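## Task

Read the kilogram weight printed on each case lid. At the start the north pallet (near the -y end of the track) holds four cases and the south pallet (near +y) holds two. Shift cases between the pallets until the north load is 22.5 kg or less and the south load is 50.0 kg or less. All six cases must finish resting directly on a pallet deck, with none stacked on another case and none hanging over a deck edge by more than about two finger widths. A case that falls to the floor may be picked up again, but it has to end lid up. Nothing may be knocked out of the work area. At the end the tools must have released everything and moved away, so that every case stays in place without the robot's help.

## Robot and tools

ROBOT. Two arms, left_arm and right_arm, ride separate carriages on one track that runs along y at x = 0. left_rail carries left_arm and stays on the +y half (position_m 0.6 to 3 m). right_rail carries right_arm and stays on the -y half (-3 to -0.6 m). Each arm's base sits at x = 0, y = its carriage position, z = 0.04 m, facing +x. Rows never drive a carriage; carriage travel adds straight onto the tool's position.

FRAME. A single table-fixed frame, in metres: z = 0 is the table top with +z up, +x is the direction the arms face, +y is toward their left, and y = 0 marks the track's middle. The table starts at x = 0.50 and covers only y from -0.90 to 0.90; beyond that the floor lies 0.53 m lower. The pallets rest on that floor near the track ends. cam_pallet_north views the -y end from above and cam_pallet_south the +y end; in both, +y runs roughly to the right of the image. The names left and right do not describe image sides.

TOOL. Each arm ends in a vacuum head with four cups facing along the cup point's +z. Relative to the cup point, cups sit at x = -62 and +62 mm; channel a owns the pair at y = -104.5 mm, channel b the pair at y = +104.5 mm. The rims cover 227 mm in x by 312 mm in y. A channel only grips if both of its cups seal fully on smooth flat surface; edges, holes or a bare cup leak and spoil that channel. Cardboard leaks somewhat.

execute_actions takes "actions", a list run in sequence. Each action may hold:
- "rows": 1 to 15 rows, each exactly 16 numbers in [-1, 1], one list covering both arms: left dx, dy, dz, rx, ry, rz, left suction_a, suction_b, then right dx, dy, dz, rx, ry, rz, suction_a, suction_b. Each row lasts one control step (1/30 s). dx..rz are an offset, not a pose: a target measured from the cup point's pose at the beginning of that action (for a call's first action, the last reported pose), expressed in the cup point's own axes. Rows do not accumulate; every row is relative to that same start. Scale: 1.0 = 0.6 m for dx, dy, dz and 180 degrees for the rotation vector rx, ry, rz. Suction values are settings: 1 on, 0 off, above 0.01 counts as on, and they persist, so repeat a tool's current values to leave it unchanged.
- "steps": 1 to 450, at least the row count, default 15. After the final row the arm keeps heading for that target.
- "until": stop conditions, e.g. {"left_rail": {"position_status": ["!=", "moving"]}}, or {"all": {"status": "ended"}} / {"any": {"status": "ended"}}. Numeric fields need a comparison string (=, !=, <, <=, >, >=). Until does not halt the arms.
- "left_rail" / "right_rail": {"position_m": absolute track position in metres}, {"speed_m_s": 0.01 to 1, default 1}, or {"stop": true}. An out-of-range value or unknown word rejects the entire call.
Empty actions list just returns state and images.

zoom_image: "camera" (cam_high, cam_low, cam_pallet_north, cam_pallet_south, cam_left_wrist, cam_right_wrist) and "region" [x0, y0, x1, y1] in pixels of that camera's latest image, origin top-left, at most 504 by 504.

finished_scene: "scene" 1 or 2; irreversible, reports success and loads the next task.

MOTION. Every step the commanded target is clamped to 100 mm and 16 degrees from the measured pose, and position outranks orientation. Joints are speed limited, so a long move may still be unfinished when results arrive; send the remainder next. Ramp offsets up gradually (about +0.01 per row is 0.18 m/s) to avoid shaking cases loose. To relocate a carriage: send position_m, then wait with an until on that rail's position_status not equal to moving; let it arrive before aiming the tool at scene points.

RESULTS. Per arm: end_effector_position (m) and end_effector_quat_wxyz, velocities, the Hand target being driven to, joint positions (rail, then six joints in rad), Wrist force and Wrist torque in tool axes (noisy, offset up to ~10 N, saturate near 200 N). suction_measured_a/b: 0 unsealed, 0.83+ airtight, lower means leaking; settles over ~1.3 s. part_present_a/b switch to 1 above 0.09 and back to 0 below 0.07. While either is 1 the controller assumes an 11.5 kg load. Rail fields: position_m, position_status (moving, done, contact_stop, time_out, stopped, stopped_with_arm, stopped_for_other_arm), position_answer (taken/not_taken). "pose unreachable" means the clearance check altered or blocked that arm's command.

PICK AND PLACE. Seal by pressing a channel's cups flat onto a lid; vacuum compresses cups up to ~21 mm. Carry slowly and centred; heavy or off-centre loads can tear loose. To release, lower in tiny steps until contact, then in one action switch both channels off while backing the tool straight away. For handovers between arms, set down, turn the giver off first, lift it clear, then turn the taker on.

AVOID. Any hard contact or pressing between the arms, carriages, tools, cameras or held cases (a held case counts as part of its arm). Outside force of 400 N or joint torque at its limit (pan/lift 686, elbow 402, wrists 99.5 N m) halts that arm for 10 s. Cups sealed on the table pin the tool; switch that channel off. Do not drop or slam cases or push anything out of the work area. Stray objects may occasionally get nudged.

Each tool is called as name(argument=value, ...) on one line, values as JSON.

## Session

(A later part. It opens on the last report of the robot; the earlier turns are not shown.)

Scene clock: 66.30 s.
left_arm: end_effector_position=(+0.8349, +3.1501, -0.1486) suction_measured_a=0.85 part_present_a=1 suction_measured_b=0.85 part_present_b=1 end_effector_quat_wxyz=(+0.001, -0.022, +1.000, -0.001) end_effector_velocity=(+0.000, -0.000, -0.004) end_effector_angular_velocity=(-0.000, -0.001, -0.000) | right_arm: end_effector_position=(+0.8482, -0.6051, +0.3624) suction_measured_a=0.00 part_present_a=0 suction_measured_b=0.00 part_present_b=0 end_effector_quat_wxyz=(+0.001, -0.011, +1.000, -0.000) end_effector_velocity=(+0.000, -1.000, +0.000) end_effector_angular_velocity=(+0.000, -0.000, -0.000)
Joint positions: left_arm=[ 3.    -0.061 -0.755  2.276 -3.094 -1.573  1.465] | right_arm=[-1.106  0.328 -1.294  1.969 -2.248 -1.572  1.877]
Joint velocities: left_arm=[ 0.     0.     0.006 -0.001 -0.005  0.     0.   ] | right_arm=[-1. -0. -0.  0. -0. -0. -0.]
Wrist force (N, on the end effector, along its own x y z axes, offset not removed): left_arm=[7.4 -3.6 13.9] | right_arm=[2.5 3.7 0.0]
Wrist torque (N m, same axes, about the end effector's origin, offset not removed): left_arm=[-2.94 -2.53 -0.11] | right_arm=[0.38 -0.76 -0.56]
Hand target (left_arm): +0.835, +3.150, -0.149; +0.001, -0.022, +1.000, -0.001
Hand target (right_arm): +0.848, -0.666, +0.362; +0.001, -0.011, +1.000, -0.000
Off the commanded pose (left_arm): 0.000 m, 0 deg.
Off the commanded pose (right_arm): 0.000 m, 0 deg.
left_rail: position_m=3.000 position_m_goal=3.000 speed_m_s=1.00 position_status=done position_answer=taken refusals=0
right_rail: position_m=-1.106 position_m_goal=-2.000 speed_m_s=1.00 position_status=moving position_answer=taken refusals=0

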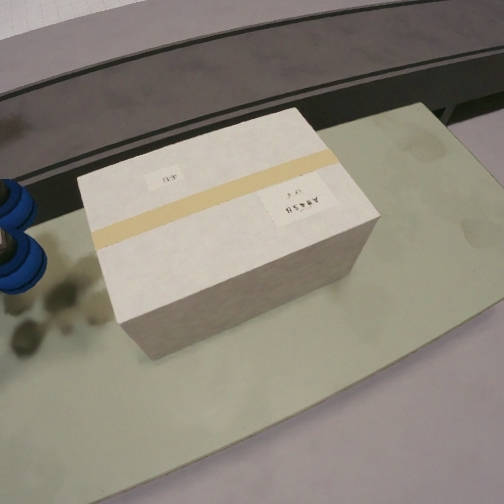

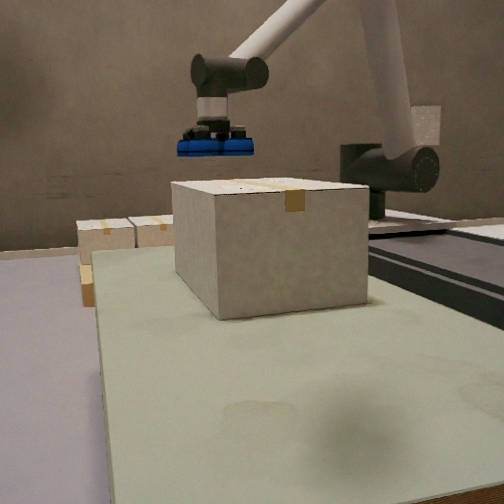

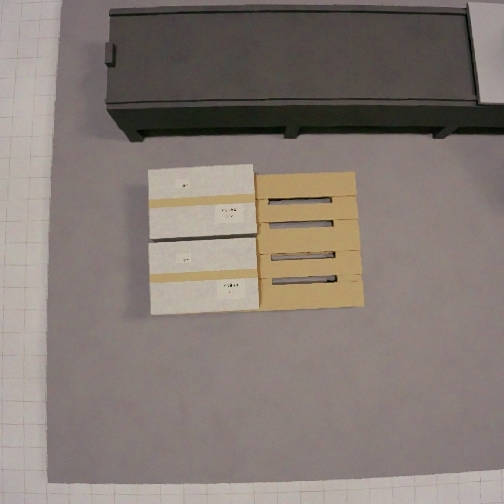

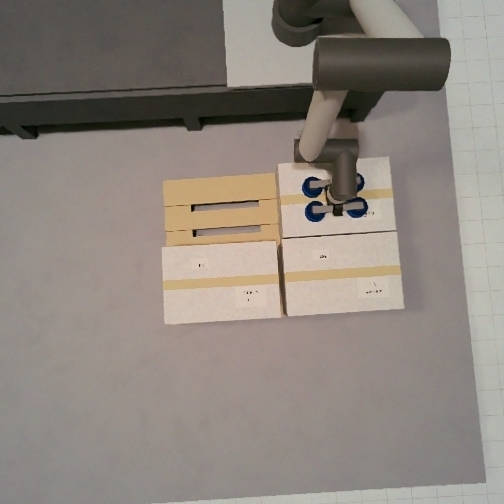

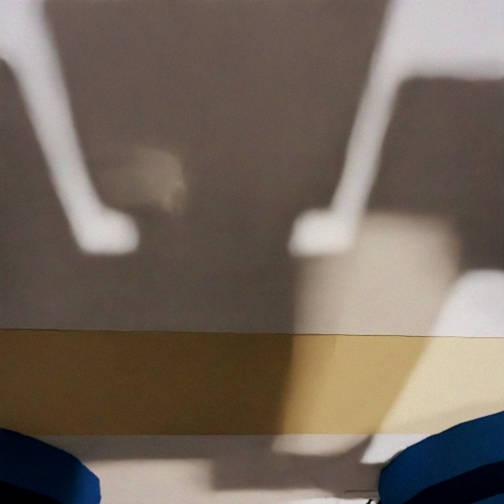

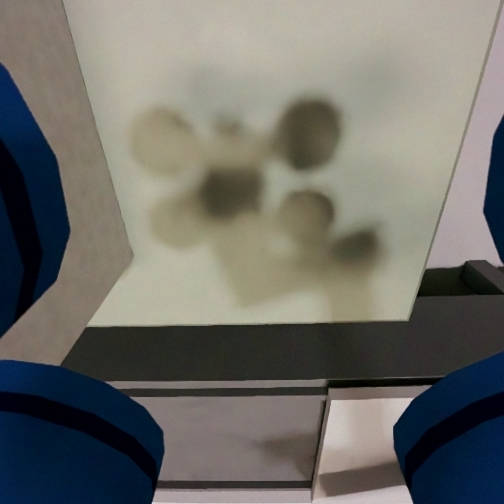

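execute_actions(actions=[{"steps":1},{"rows":[[0,0,0.003,0,0,0,1,1,0,0,0,0,0,0,0,0],[0,0,0.006,0,0,0,1,1,0,0,0,0,0,0,0,0]],"steps":10}])

Scene clock: 67.07 s.
left_arm: end_effector_position=(+0.8350, +3.1501, -0.1521) suction_measured_a=0.85 part_present_a=1 suction_measured_b=0.85 part_present_b=1 end_effector_quat_wxyz=(+0.001, -0.022, +1.000, -0.001) end_effector_velocity=(+0.000, +0.000, -0.001) end_effector_angular_velocity=(-0.000, -0.001, +0.000) | right_arm: end_effector_position=(+0.8482, -1.3570, +0.3625) suction_measured_a=0.00 part_present_a=0 suction_measured_b=0.00 part_present_b=0 end_effector_quat_wxyz=(+0.001, -0.011, +1.000, -0.000) end_effector_velocity=(+0.000, -0.760, +0.000) end_effector_angular_velocity=(+0.000, -0.000, -0.000)
Joint positions: left_arm=[ 3.    -0.061 -0.75   2.275 -3.099 -1.573  1.465] | right_arm=[-1.858  0.328 -1.294  1.969 -2.248 -1.572  1.877]
Joint velocities: left_arm=[ 0.     0.     0.002 -0.    -0.003 -0.    -0.   ] | right_arm=[-0.76 -0.   -0.    0.   -0.    0.    0.  ]
Wrist force (N, on the end effector, along its own x y z axes, offset not removed): left_arm=[41.6 -5.5 -84.9] | right_arm=[-0.2 -3.3 -1.0]
Wrist torque (N m, same axes, about the end effector's origin, offset not removed): left_arm=[-2.77 -9.15 -0.16] | right_arm=[-0.40 -0.41 -0.39]
Hand target (left_arm): +0.835, +3.150, -0.152; +0.001, -0.022, +1.000, -0.001
Hand target (right_arm): +0.848, -1.399, +0.362; +0.001, -0.011, +1.000, -0.000
Off the commanded pose (left_arm): 0.000 m, 0 deg.
Off the commanded pose (right_arm): 0.000 m, 0 deg.
left_rail: position_m=3.000 position_m_goal=3.000 speed_m_s=1.00 position_status=done position_answer=taken refusals=0
right_rail: position_m=-1.858 position_m_goal=-2.000 speed_m_s=1.00 position_status=moving position_answer=taken refusals=0

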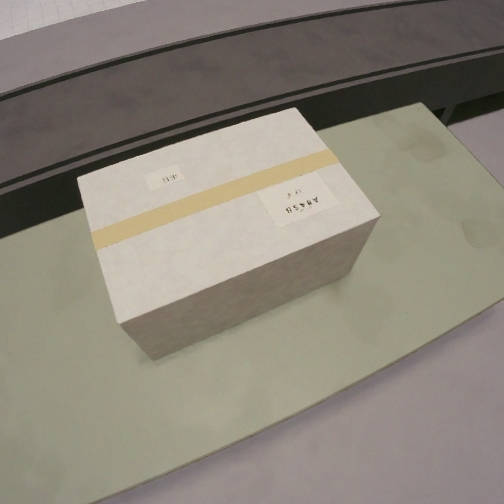

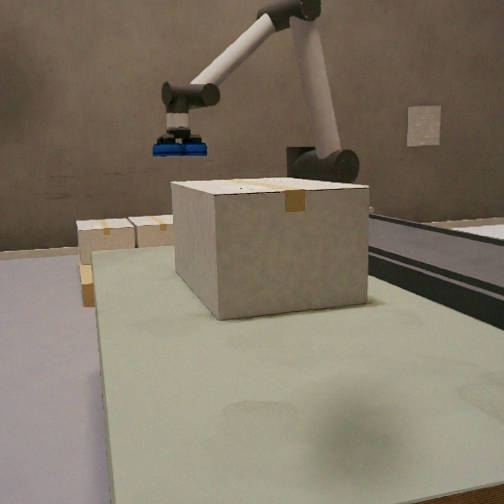

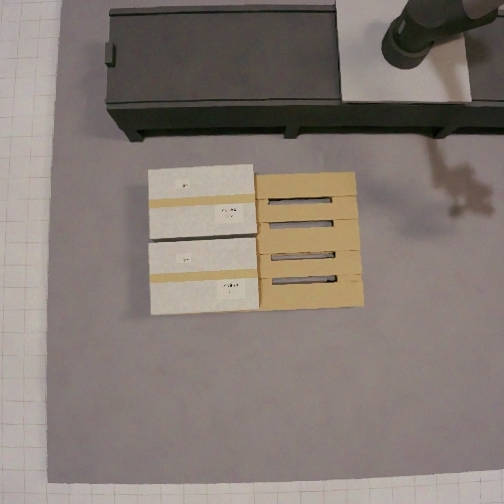

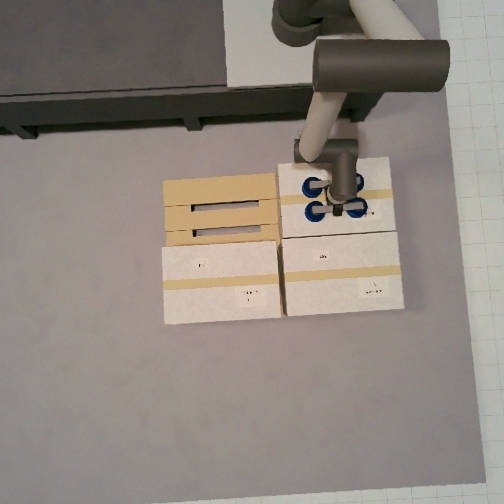

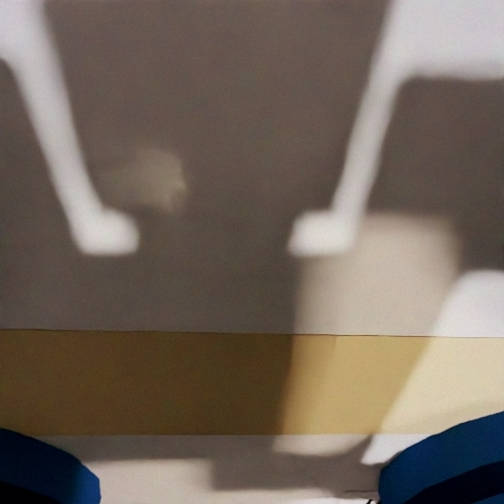

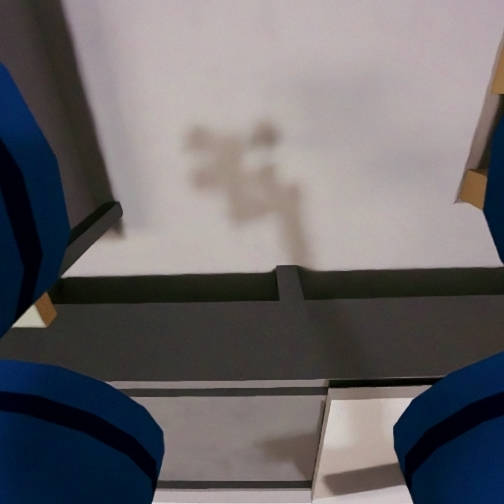

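execute_actions(actions=[{"steps":1},{"rows":[[0,0,-0.03,0,0,0,0,0,0,0,0,0,0,0,0,0],[0,0,-0.06,0,0,0,0,0,0,0,0,0,0,0,0,0],[0,0,-0.1,0,0,0,0,0,0,0,0,0,0,0,0,0],[0,0,-0.16,0,0,0,0,0,0,0,0,0,0,0,0,0]],"steps":12},{"left_rail":{"position_m":0.6},"rows":[[0,-0.6,-0.7,0,0,0.007,0,0,0,0,0,0,0,0,0,0]],"steps":40},{"rows":[[0,-0.815,0,0,0,0,0,0,0,0,0,0,0,0,0,0]],"steps":70,"until":{"all":{"status":"ended"}}}])

zoom_image(camera="cam_pallet_south", region=[140, 130, 440, 340])

Scene clock: 72.17 s.
left_arm: end_effector_position=(+0.8589, -0.0983, +0.3592) suction_measured_a=0.00 part_present_a=0 suction_measured_b=0.00 part_present_b=0 end_effector_quat_wxyz=(+0.001, -0.011, +1.000, -0.002) end_effector_velocity=(+0.000, +0.000, -0.000) end_effector_angular_velocity=(+0.001, -0.000, +0.000) | right_arm: end_effector_position=(+0.8482, -1.4994, +0.3625) suction_measured_a=0.00 part_present_a=0 suction_measured_b=0.00 part_present_b=0 end_effector_quat_wxyz=(+0.001, -0.011, +1.000, -0.000) end_effector_velocity=(+0.000, -0.000, -0.000) end_effector_angular_velocity=(-0.000, +0.000, -0.000)
Joint positions: left_arm=[ 0.6   -0.865 -1.171  1.792 -2.195 -1.572  0.683] | right_arm=[-2.     0.328 -1.294  1.969 -2.248 -1.572  1.877]
Joint velocities: left_arm=[ 0.    -0.    -0.     0.     0.001  0.001 -0.   ] | right_arm=[ 0. -0.  0. -0. -0. -0.  0.]
Wrist force (N, on the end effector, along its own x y z axes, offset not removed): left_arm=[8.8 -1.7 -2.7] | right_arm=[-1.7 3.4 -0.3]
Wrist torque (N m, same axes, about the end effector's origin, offset not removed): left_arm=[-0.11 -1.28 -0.18] | right_arm=[0.24 -0.12 -0.39]
Hand target (left_arm): +0.859, -0.098, +0.359; +0.001, -0.011, +1.000, -0.002
Hand target (right_arm): +0.848, -1.499, +0.362; +0.001, -0.011, +1.000, -0.000
Off the commanded pose (left_arm): 0.002 m, 0 deg.
Off the commanded pose (right_arm): 0.000 m, 0 deg.
left_rail: position_m=0.600 position_m_goal=0.600 speed_m_s=1.00 position_status=done position_answer=taken refusals=0
right_rail: position_m=-2.000 position_m_goal=-2.000 speed_m_s=1.00 position_status=done position_answer=taken refusals=0

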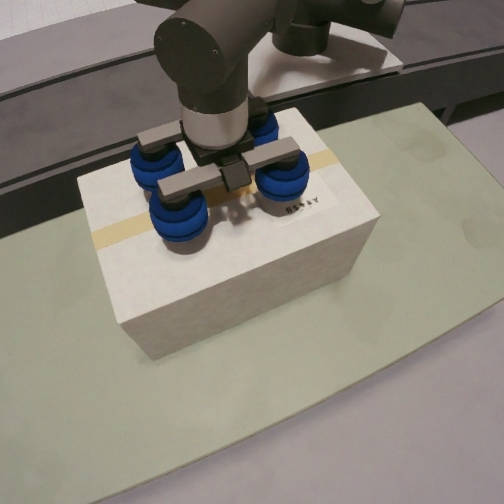

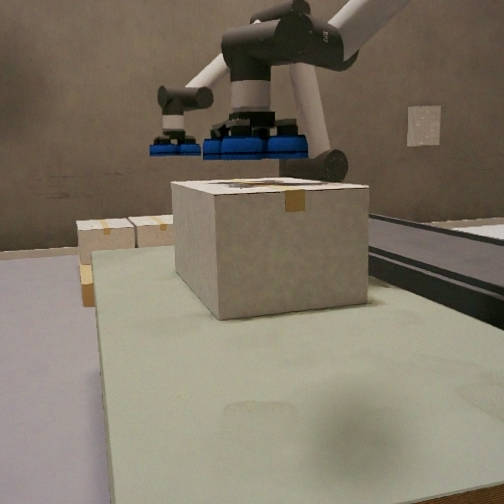

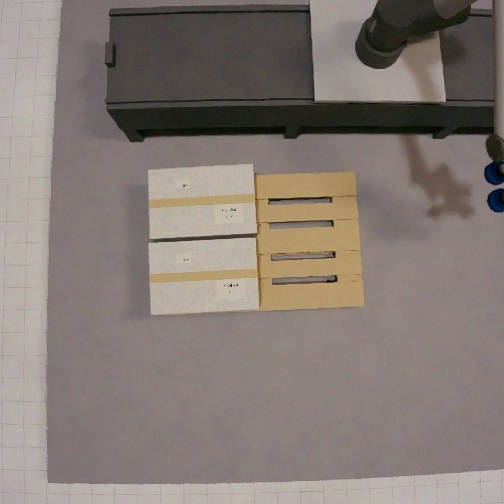

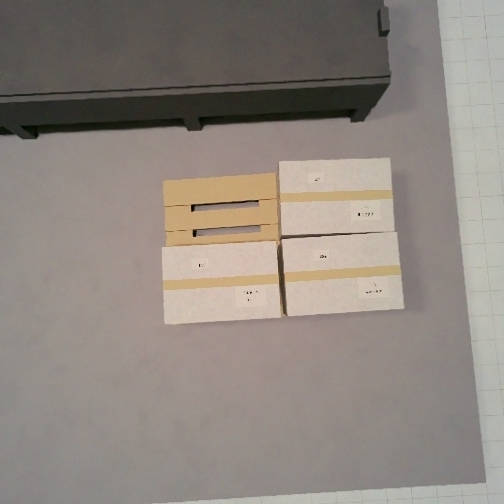

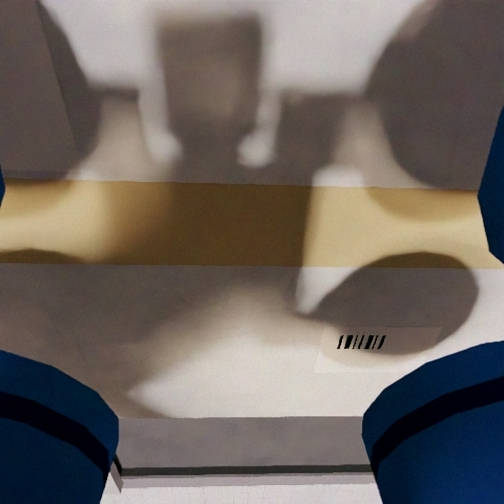

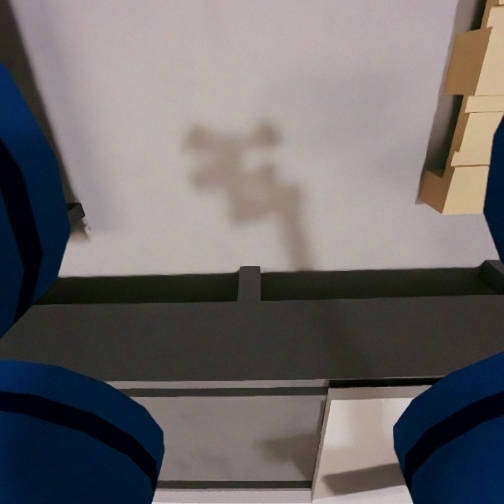

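Region (140, 130, 440, 340) of cam_pallet_south's 504x504 image, scaled by 1.680, with more detail than that image has; it fills the top 353 rows of this view, and the rest is white.

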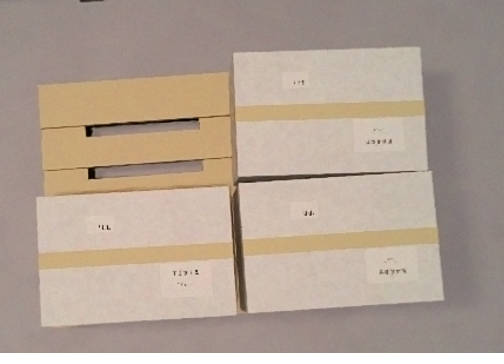

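execute_actions(actions=[{"rows":[[0,0,0.03,0,0,0,0,0,0,0,0,0,0,0,0,0],[0,0,0.06,0,0,0,0,0,0,0,0,0,0,0,0,0],[0,0,0.09,0,0,0,0,0,0,0,0,0,0,0,0,0],[0,0,0.1,0,0,0,0,0,0,0,0,0,0,0,0,0],[0,0,0.11,0,0,0,0,0,0,0,0,0,0,0,0,0],[0,0,0.12,0,0,0,0,0,0,0,0,0,0,0,0,0],[0,0,0.13,0,0,0,0,0,0,0,0,0,0,0,0,0],[0,0,0.14,0,0,0,1,1,0,0,0,0,0,0,0,0]],"steps":30},{"rows":[[0,0,-0.01,0,0,0,1,1,0,0,0,0,0,0,0,0],[0,0,-0.02,0,0,0,1,1,0,0,0,0,0,0,0,0],[0,0,-0.04,0,0,0,1,1,0,0,0,0,0,0,0,0],[0,0,-0.06,0,0,0,1,1,0,0,0,0,0,0,0,0],[0,0,-0.08,0,0,0,1,1,0,0,0,0,0,0,0,0],[0,0,-0.1,0,0,0,1,1,0,0,0,0,0,0,0,0]],"steps":12},{"left_rail":{"position_m":3.0},"rows":[[0,0.02,0,0,0,0,1,1,0,0,0,0,0,0,0,0],[0,0.04,0,0,0,0,1,1,0,0,0,0,0,0,0,0],[0,0.07,0,0,0,0,1,1,0,0,0,0,0,0,0,0],[0,0.1,0,0,0,0,1,1,0,0,0,0,0,0,0,0],[0,0.13,0,0,0,0,1,1,0,0,0,0,0,0,0,0],[0,0.16,0,0,0,0,1,1,0,0,0,0,0,0,0,0],[0,0.19,0,0,0,0,1,1,0,0,0,0,0,0,0,0],[0,0.22,0,0,0,0,1,1,0,0,0,0,0,0,0,0],[0,0.25,0,0,0,0,1,1,0,0,0,0,0,0,0,0],[0,0.28,0,0,0,0,1,1,0,0,0,0,0,0,0,0],[0,0.31,0,0,0,0,1,1,0,0,0,0,0,0,0,0],[0,0.34,0,0,0,0,1,1,0,0,0,0,0,0,0,0],[0,0.37,0,0,0,0,1,1,0,0,0,0,0,0,0,0],[0,0.39,0,0,0,0,1,1,0,0,0,0,0,0,0,0],[0.01,0.4,0,0,0,-0.004,1,1,0,0,0,0,0,0,0,0]],"steps":50},{"rows":[[0,0,0.02,0,0,0,1,1,0,0,0,0,0,0,0,0],[0,0,0.05,0,0,0,1,1,0,0,0,0,0,0,0,0],[0,0,0.08,0,0,0,1,1,0,0,0,0,0,0,0,0],[0,0,0.11,0,0,0,1,1,0,0,0,0,0,0,0,0],[0,0,0.14,0,0,0,1,1,0,0,0,0,0,0,0,0],[0,0,0.17,0,0,0,1,1,0,0,0,0,0,0,0,0],[0,0,0.2,0,0,0,1,1,0,0,0,0,0,0,0,0],[0,0,0.22,0,0,0,1,1,0,0,0,0,0,0,0,0]],"steps":60,"until":{"all":{"status":"ended"}}}])

zoom_image(camera="cam_pallet_south", region=[120, 120, 360, 330])

Scene clock: 81.30 s.
left_arm: end_effector_position=(+0.8485, +2.5417, +0.1991) suction_measured_a=0.85 part_present_a=1 suction_measured_b=0.85 part_present_b=1 end_effector_quat_wxyz=(+0.001, -0.018, +1.000, -0.002) end_effector_velocity=(+0.001, -0.006, +0.001) end_effector_angular_velocity=(-0.009, -0.002, -0.003) | right_arm: end_effector_position=(+0.8482, -1.4994, +0.3625) suction_measured_a=0.00 part_present_a=0 suction_measured_b=0.00 part_present_b=0 end_effector_quat_wxyz=(+0.001, -0.011, +1.000, -0.000) end_effector_velocity=(+0.000, -0.000, -0.000) end_effector_angular_velocity=(-0.000, +0.000, -0.000)
Joint positions: left_arm=[ 3.    -0.705 -1.162  2.084 -2.497 -1.572  0.831] | right_arm=[-2.     0.328 -1.294  1.969 -2.248 -1.572  1.877]
Joint velocities: left_arm=[ 0.    -0.002  0.002 -0.003 -0.007 -0.005  0.   ] | right_arm=[ 0. -0.  0.  0. -0.  0.  0.]
Wrist force (N, on the end effector, along its own x y z axes, offset not removed): left_arm=[4.3 31.3 60.9] | right_arm=[2.9 0.2 -3.0]
Wrist torque (N m, same axes, about the end effector's origin, offset not removed): left_arm=[-11.08 -1.22 -0.97] | right_arm=[0.02 -0.91 -0.69]
Hand target (left_arm): +0.849, +2.541, +0.199; +0.001, -0.018, +1.000, -0.002
Hand target (right_arm): +0.848, -1.499, +0.362; +0.001, -0.011, +1.000, -0.000
Off the commanded pose (left_arm): 0.001 m, 0 deg.
Off the commanded pose (right_arm): 0.000 m, 0 deg.
left_rail: position_m=3.000 position_m_goal=3.000 speed_m_s=1.00 position_status=done position_answer=taken refusals=0
right_rail: position_m=-2.000 position_m_goal=-2.000 speed_m_s=1.00 position_status=done position_answer=taken refusals=0

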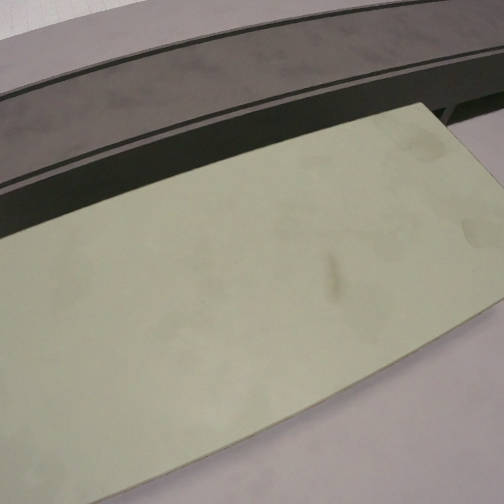

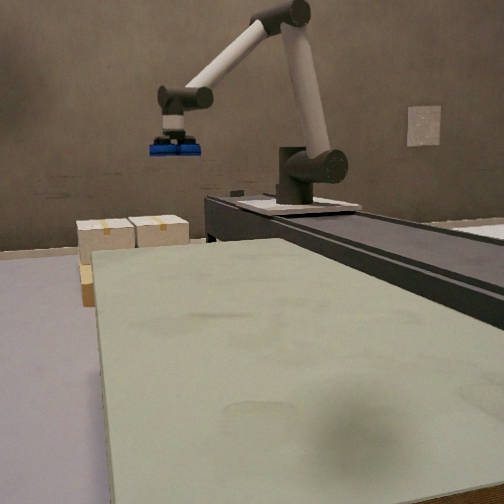

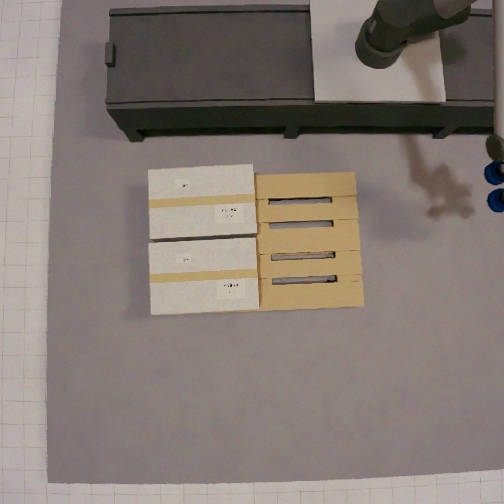

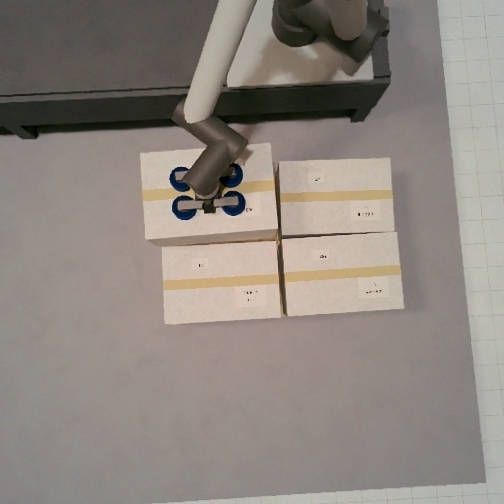

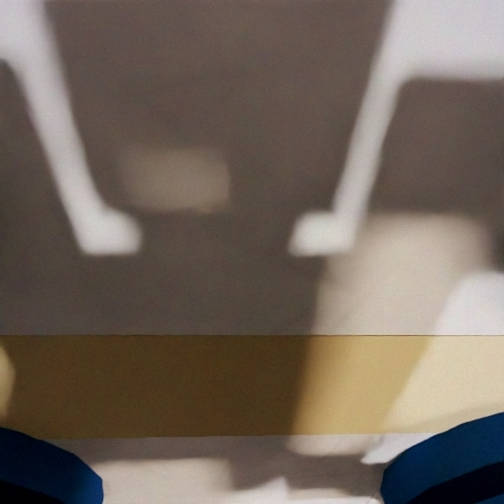

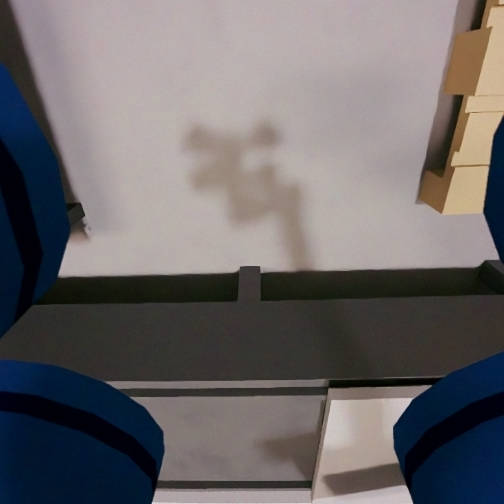

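Region (120, 120, 360, 330) of cam_pallet_south's 504x504 image, scaled by 2.100, with more detail than that image has; it fills the top 441 rows of this view, and the rest is white.

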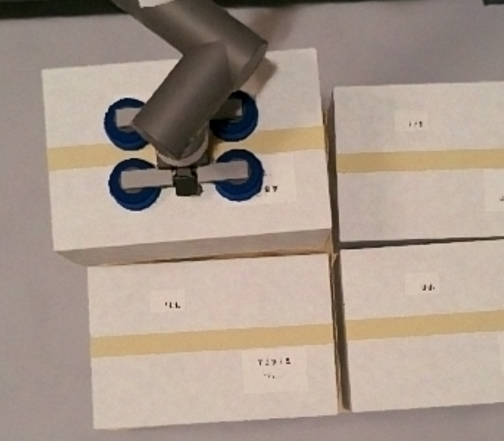

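execute_actions(actions=[{"rows":[[0,0,0.01,0,0,0,1,1,0,0,0,0,0,0,0,0],[0,0,0.02,0,0,0,1,1,0,0,0,0,0,0,0,0],[0,0,0.04,0,0,0,1,1,0,0,0,0,0,0,0,0],[0,0,0.06,0,0,0,1,1,0,0,0,0,0,0,0,0],[0,0,0.09,0,0,0,1,1,0,0,0,0,0,0,0,0],[0,0,0.12,0,0,0,1,1,0,0,0,0,0,0,0,0],[0,0,0.15,0,0,0,1,1,0,0,0,0,0,0,0,0],[0,0,0.18,0,0,0,1,1,0,0,0,0,0,0,0,0],[0,0,0.22,0,0,0,1,1,0,0,0,0,0,0,0,0],[0,0,0.26,0,0,0,1,1,0,0,0,0,0,0,0,0],[0,0,0.3,0,0,0,1,1,0,0,0,0,0,0,0,0],[0,0,0.34,0,0,0,1,1,0,0,0,0,0,0,0,0],[0,0,0.38,0,0,0,1,1,0,0,0,0,0,0,0,0],[0,0,0.42,0,0,0,1,1,0,0,0,0,0,0,0,0],[0,0,0.49,0,0,0,1,1,0,0,0,0,0,0,0,0]],"steps":30}])

zoom_image(camera="cam_pallet_south", region=[120, 120, 360, 330])

Scene clock: 84.40 s.
left_arm: end_effector_position=(+0.8489, +2.5410, -0.0943) suction_measured_a=0.85 part_present_a=1 suction_measured_b=0.85 part_present_b=1 end_effector_quat_wxyz=(+0.001, -0.017, +1.000, -0.002) end_effector_velocity=(+0.003, -0.001, -0.007) end_effector_angular_velocity=(-0.000, -0.001, +0.001) | right_arm: end_effector_position=(+0.8482, -1.4994, +0.3625) suction_measured_a=0.00 part_present_a=0 suction_measured_b=0.00 part_present_b=0 end_effector_quat_wxyz=(+0.001, -0.011, +1.000, -0.000) end_effector_velocity=(-0.000, +0.000, +0.000) end_effector_angular_velocity=(+0.000, -0.000, -0.000)
Joint positions: left_arm=[ 3.    -0.705 -0.805  2.118 -2.888 -1.572  0.831] | right_arm=[-2.     0.328 -1.294  1.969 -2.248 -1.572  1.877]
Joint velocities: left_arm=[ 0.     0.001  0.011 -0.006 -0.006  0.    -0.   ] | right_arm=[ 0.  0. -0.  0. -0.  0.  0.]
Wrist force (N, on the end effector, along its own x y z axes, offset not removed): left_arm=[33.9 1.2 51.9] | right_arm=[-0.2 1.3 -3.6]
Wrist torque (N m, same axes, about the end effector's origin, offset not removed): left_arm=[-2.71 -1.22 7.70] | right_arm=[0.05 -0.46 -0.50]
Hand target (left_arm): +0.849, +2.541, -0.095; +0.001, -0.018, +1.000, -0.002
Hand target (right_arm): +0.848, -1.499, +0.362; +0.001, -0.011, +1.000, -0.000
Off the commanded pose (left_arm): 0.001 m, 0 deg.
Off the commanded pose (right_arm): 0.000 m, 0 deg.
left_rail: position_m=3.000 position_m_goal=3.000 speed_m_s=1.00 position_status=done position_answer=taken refusals=0
right_rail: position_m=-2.000 position_m_goal=-2.000 speed_m_s=1.00 position_status=done position_answer=taken refusals=0

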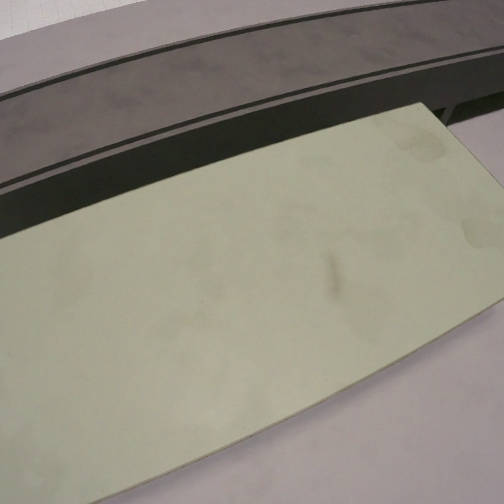

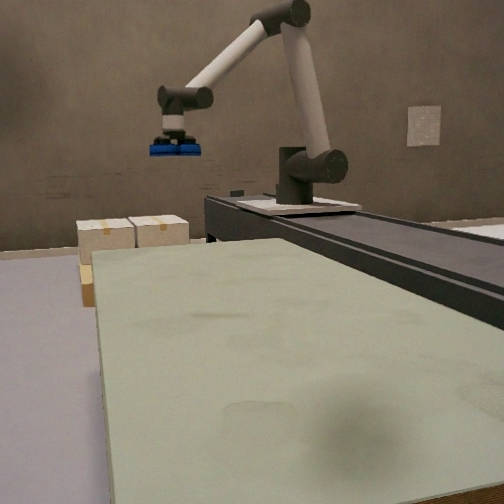

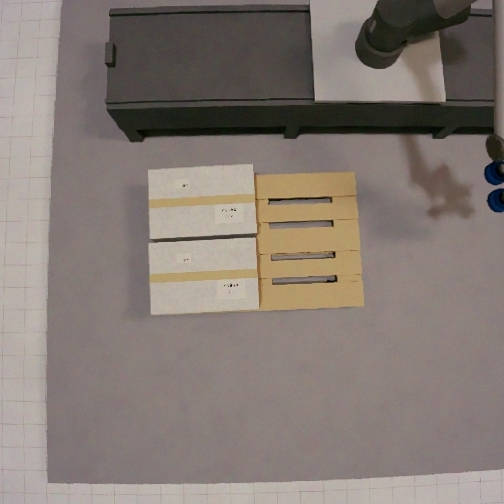

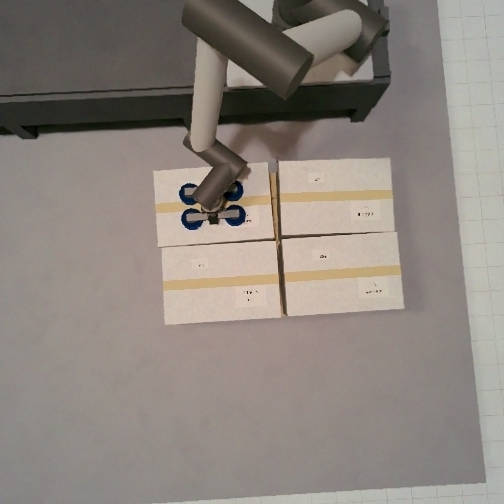

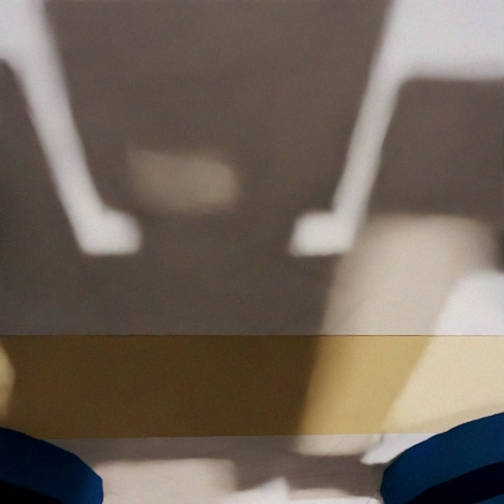

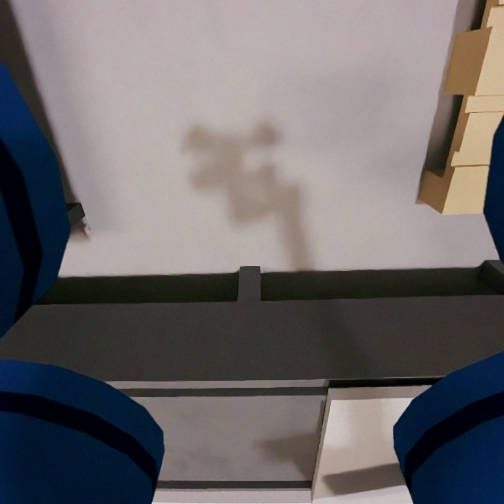

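Region (120, 120, 360, 330) of cam_pallet_south's 504x504 image, scaled by 2.100, with more detail than that image has; it fills the top 441 rows of this view, and the rest is white.

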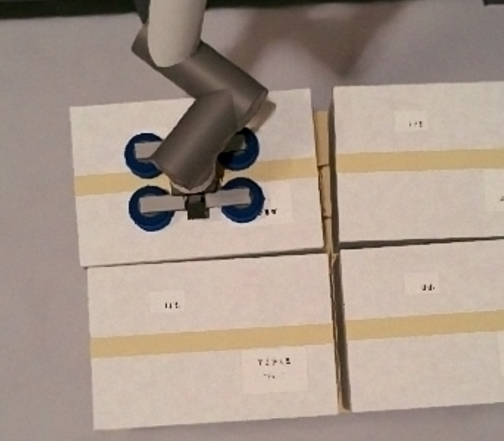

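Touching T at the -y end. Back off x 8 mm, reduce yaw, shift +y 2 cm.

execute_actions(actions=[{"rows":[[0.007,0,0,0,0,0.002,1,1,0,0,0,0,0,0,0,0],[0.014,0.01,0,0,0,0.004,1,1,0,0,0,0,0,0,0,0],[0.014,0.02,0.005,0,0,0.004,1,1,0,0,0,0,0,0,0,0],[0.014,0.03,0.01,0,0,0.004,1,1,0,0,0,0,0,0,0,0],[0.014,0.035,0.02,0,0,0.004,1,1,0,0,0,0,0,0,0,0],[0.014,0.035,0.03,0,0,0.004,1,1,0,0,0,0,0,0,0,0],[0.014,0.035,0.037,0,0,0.004,1,1,0,0,0,0,0,0,0,0],[0.014,0.035,0.043,0,0,0.004,1,1,0,0,0,0,0,0,0,0]],"steps":18}])

Scene clock: 96.17 s.
left_arm: end_effector_position=(+0.8403, +2.5610, -0.1168) suction_measured_a=0.85 part_present_a=1 suction_measured_b=0.85 part_present_b=1 end_effector_quat_wxyz=(+0.002, -0.011, +1.000, -0.003) end_effector_velocity=(+0.000, -0.000, +0.000) end_effector_angular_velocity=(-0.000, -0.000, +0.000) | right_arm: end_effector_position=(+0.8482, -1.4994, +0.3625) suction_measured_a=0.00 part_present_a=0 suction_measured_b=0.00 part_present_b=0 end_effector_quat_wxyz=(+0.001, -0.011, +1.000, -0.000) end_effector_velocity=(+0.000, -0.000, -0.000) end_effector_angular_velocity=(-0.000, +0.000, -0.000)
Joint positions: left_arm=[ 3.    -0.695 -0.781  2.14  -2.936 -1.573  0.854] | right_arm=[-2.     0.328 -1.294  1.969 -2.248 -1.572  1.877]
Joint velocities: left_arm=[ 0.  0. -0.  0. -0.  0. -0.] | right_arm=[ 0. -0.  0. -0.  0.  0.  0.]
Wrist force (N, on the end effector, along its own x y z axes, offset not removed): left_arm=[44.9 -22.4 -60.5] | right_arm=[-0.8 -0.7 3.9]
Wrist torque (N m, same axes, about the end effector's origin, offset not removed): left_arm=[-15.98 0.51 -3.46] | right_arm=[-0.25 -0.55 -0.60]
Hand target (left_arm): +0.840, +2.561, -0.117; +0.002, -0.011, +1.000, -0.003
Hand target (right_arm): +0.848, -1.499, +0.362; +0.001, -0.011, +1.000, -0.000
Off the commanded pose (left_arm): 0.003 m, 0 deg.
Off the commanded pose (right_arm): 0.000 m, 0 deg.
FORCE FAULT: contact force on the left arm reached its limit, and that arm stopped for 10 seconds. The contact can be on any part of that arm, not only on its tool. That arm's remaining commands of this call were not run. That arm holds still and accepts commands again. Move the arm away from the contact; if what it grips holds it there, let go first. Pushing or pulling that hard again can fault the arm again.
left_rail: position_m=3.000 position_m_goal=3.000 speed_m_s=1.00 position_status=done position_answer=taken refusals=0
right_rail: position_m=-2.000 position_m_goal=-2.000 speed_m_s=1.00 position_status=done position_answer=taken refusals=0

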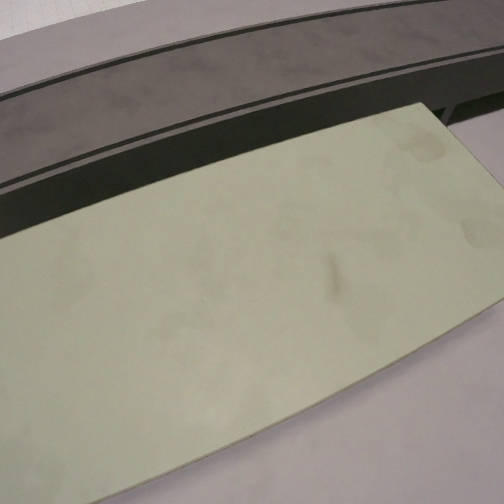

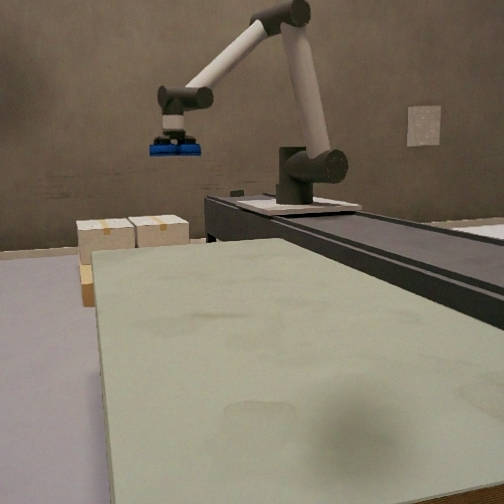

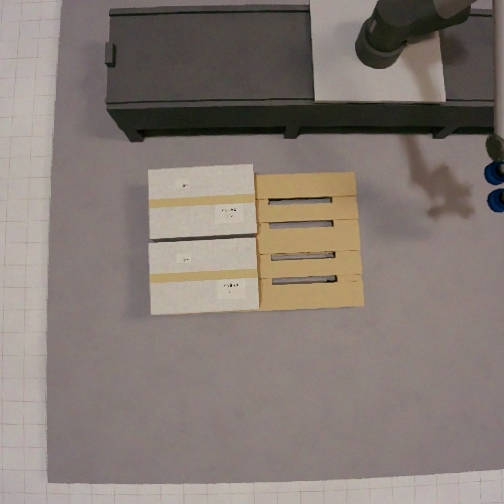

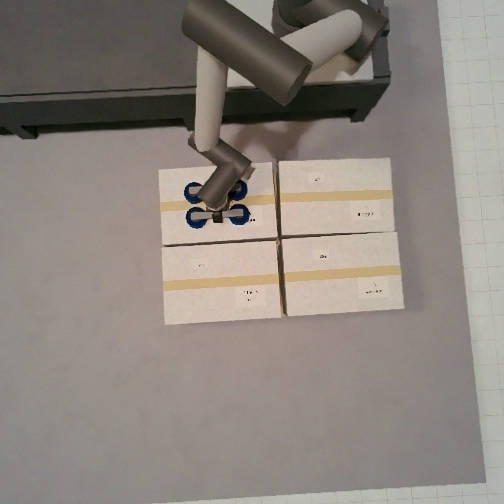

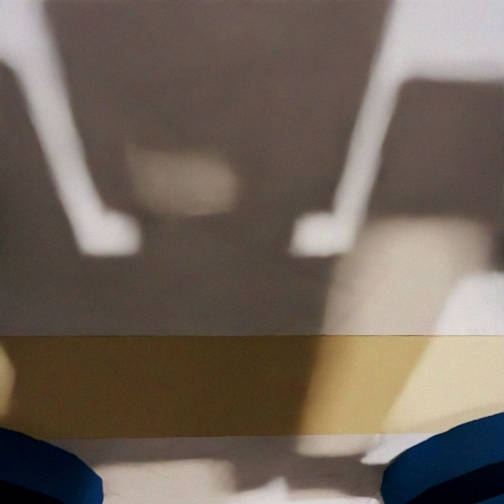

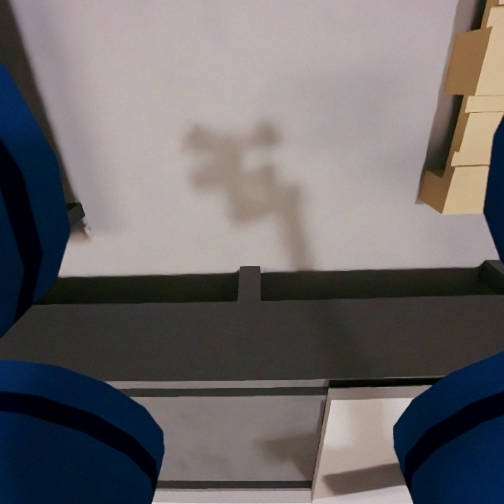

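Contact is very stiff; must stop earlier next time.

execute_actions(actions=[{"rows":[[0,0,-0.03,0,0,0,0,0,0,0,0,0,0,0,0,0],[0,0,-0.06,0,0,0,0,0,0,0,0,0,0,0,0,0],[0,0,-0.1,0,0,0,0,0,0,0,0,0,0,0,0,0],[0,0,-0.16,0,0,0,0,0,0,0,0,0,0,0,0,0],[0,0,-0.5,0,0,0,0,0,0,0,0,0,0,0,0,0]],"steps":20},{"left_rail":{"position_m":2.3},"steps":25}])

zoom_image(camera="cam_pallet_south", region=[140, 130, 440, 340])

Scene clock: 98.67 s.
left_arm: end_effector_position=(+0.8392, +2.0303, +0.1834) suction_measured_a=0.00 part_present_a=0 suction_measured_b=0.00 part_present_b=0 end_effector_quat_wxyz=(+0.002, -0.011, +1.000, -0.003) end_effector_velocity=(-0.000, -0.829, +0.000) end_effector_angular_velocity=(-0.000, -0.000, -0.001) | right_arm: end_effector_position=(+0.8482, -1.4994, +0.3625) suction_measured_a=0.00 part_present_a=0 suction_measured_b=0.00 part_present_b=0 end_effector_quat_wxyz=(+0.001, -0.011, +1.000, -0.000) end_effector_velocity=(+0.000, -0.000, -0.000) end_effector_angular_velocity=(+0.000, +0.000, -0.000)
Joint positions: left_arm=[ 2.469 -0.695 -1.16   2.117 -2.535 -1.573  0.854] | right_arm=[-2.     0.328 -1.294  1.969 -2.248 -1.572  1.877]
Joint velocities: left_arm=[-0.829 -0.001  0.    -0.     0.     0.    -0.   ] | right_arm=[ 0. -0.  0.  0.  0.  0.  0.]
Wrist force (N, on the end effector, along its own x y z axes, offset not removed): left_arm=[4.4 -8.1 -1.3] | right_arm=[-6.0 1.9 -4.0]
Wrist torque (N m, same axes, about the end effector's origin, offset not removed): left_arm=[-1.09 -0.82 -0.13] | right_arm=[-0.03 0.23 -0.61]
Hand target (left_arm): +0.839, +1.984, +0.183; +0.002, -0.011, +1.000, -0.003
Hand target (right_arm): +0.848, -1.499, +0.362; +0.001, -0.011, +1.000, -0.000
Off the commanded pose (left_arm): 0.001 m, 0 deg.
Off the commanded pose (right_arm): 0.000 m, 0 deg.
left_rail: position_m=2.469 position_m_goal=2.300 speed_m_s=1.00 position_status=moving position_answer=taken refusals=0
right_rail: position_m=-2.000 position_m_goal=-2.000 speed_m_s=1.00 position_status=done position_answer=taken refusals=0

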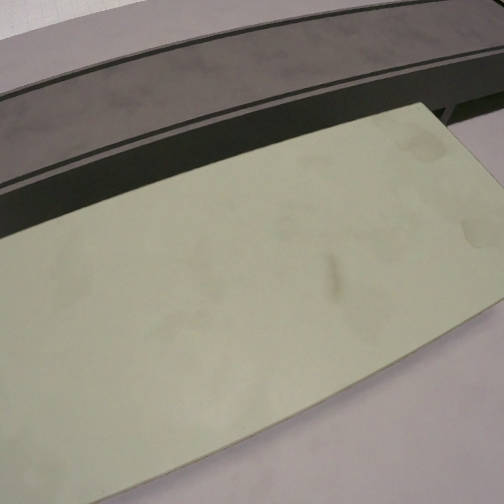

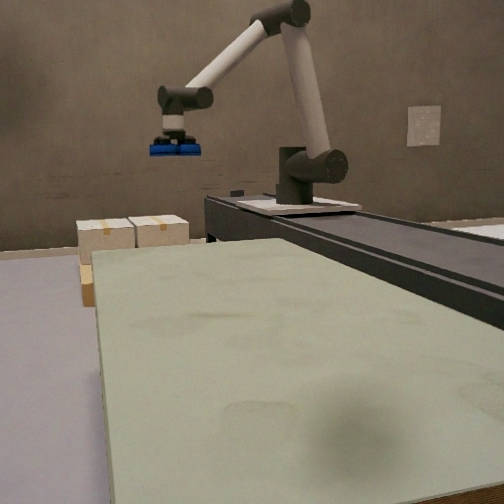

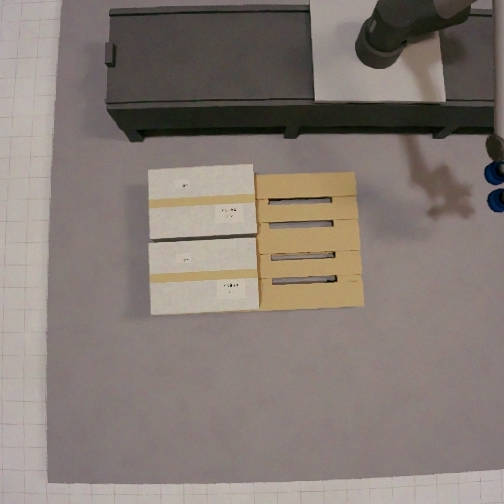

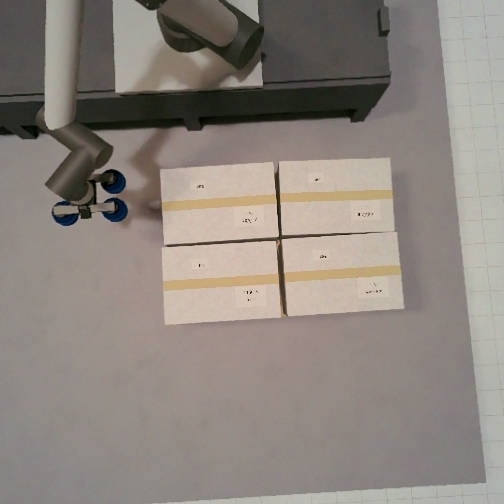

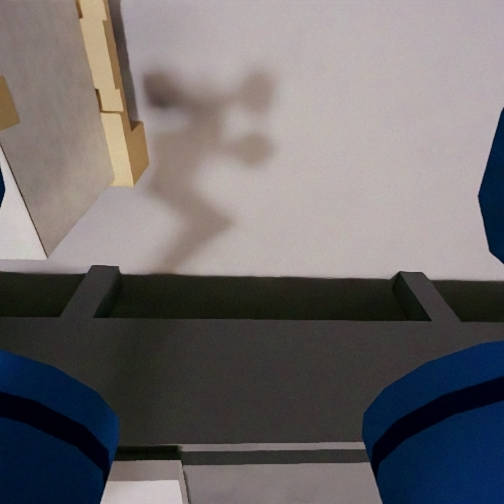

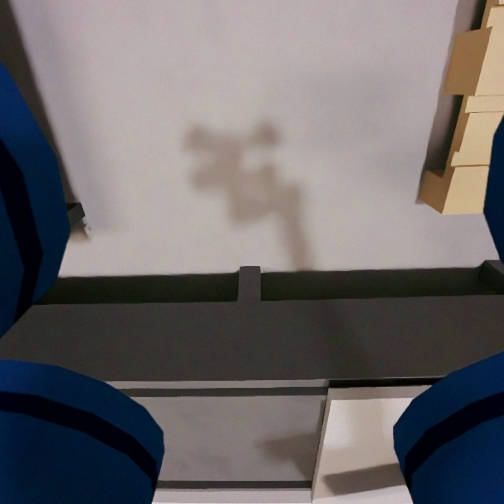

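Region (140, 130, 440, 340) of cam_pallet_south's 504x504 image, scaled by 1.680, with more detail than that image has; it fills the top 353 rows of this view, and the rest is white.

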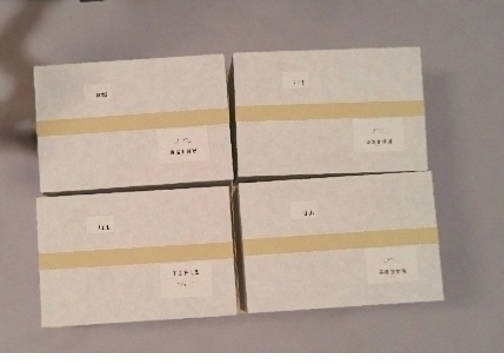

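finished_scene(scene=1)

The scene is finished: the task was done.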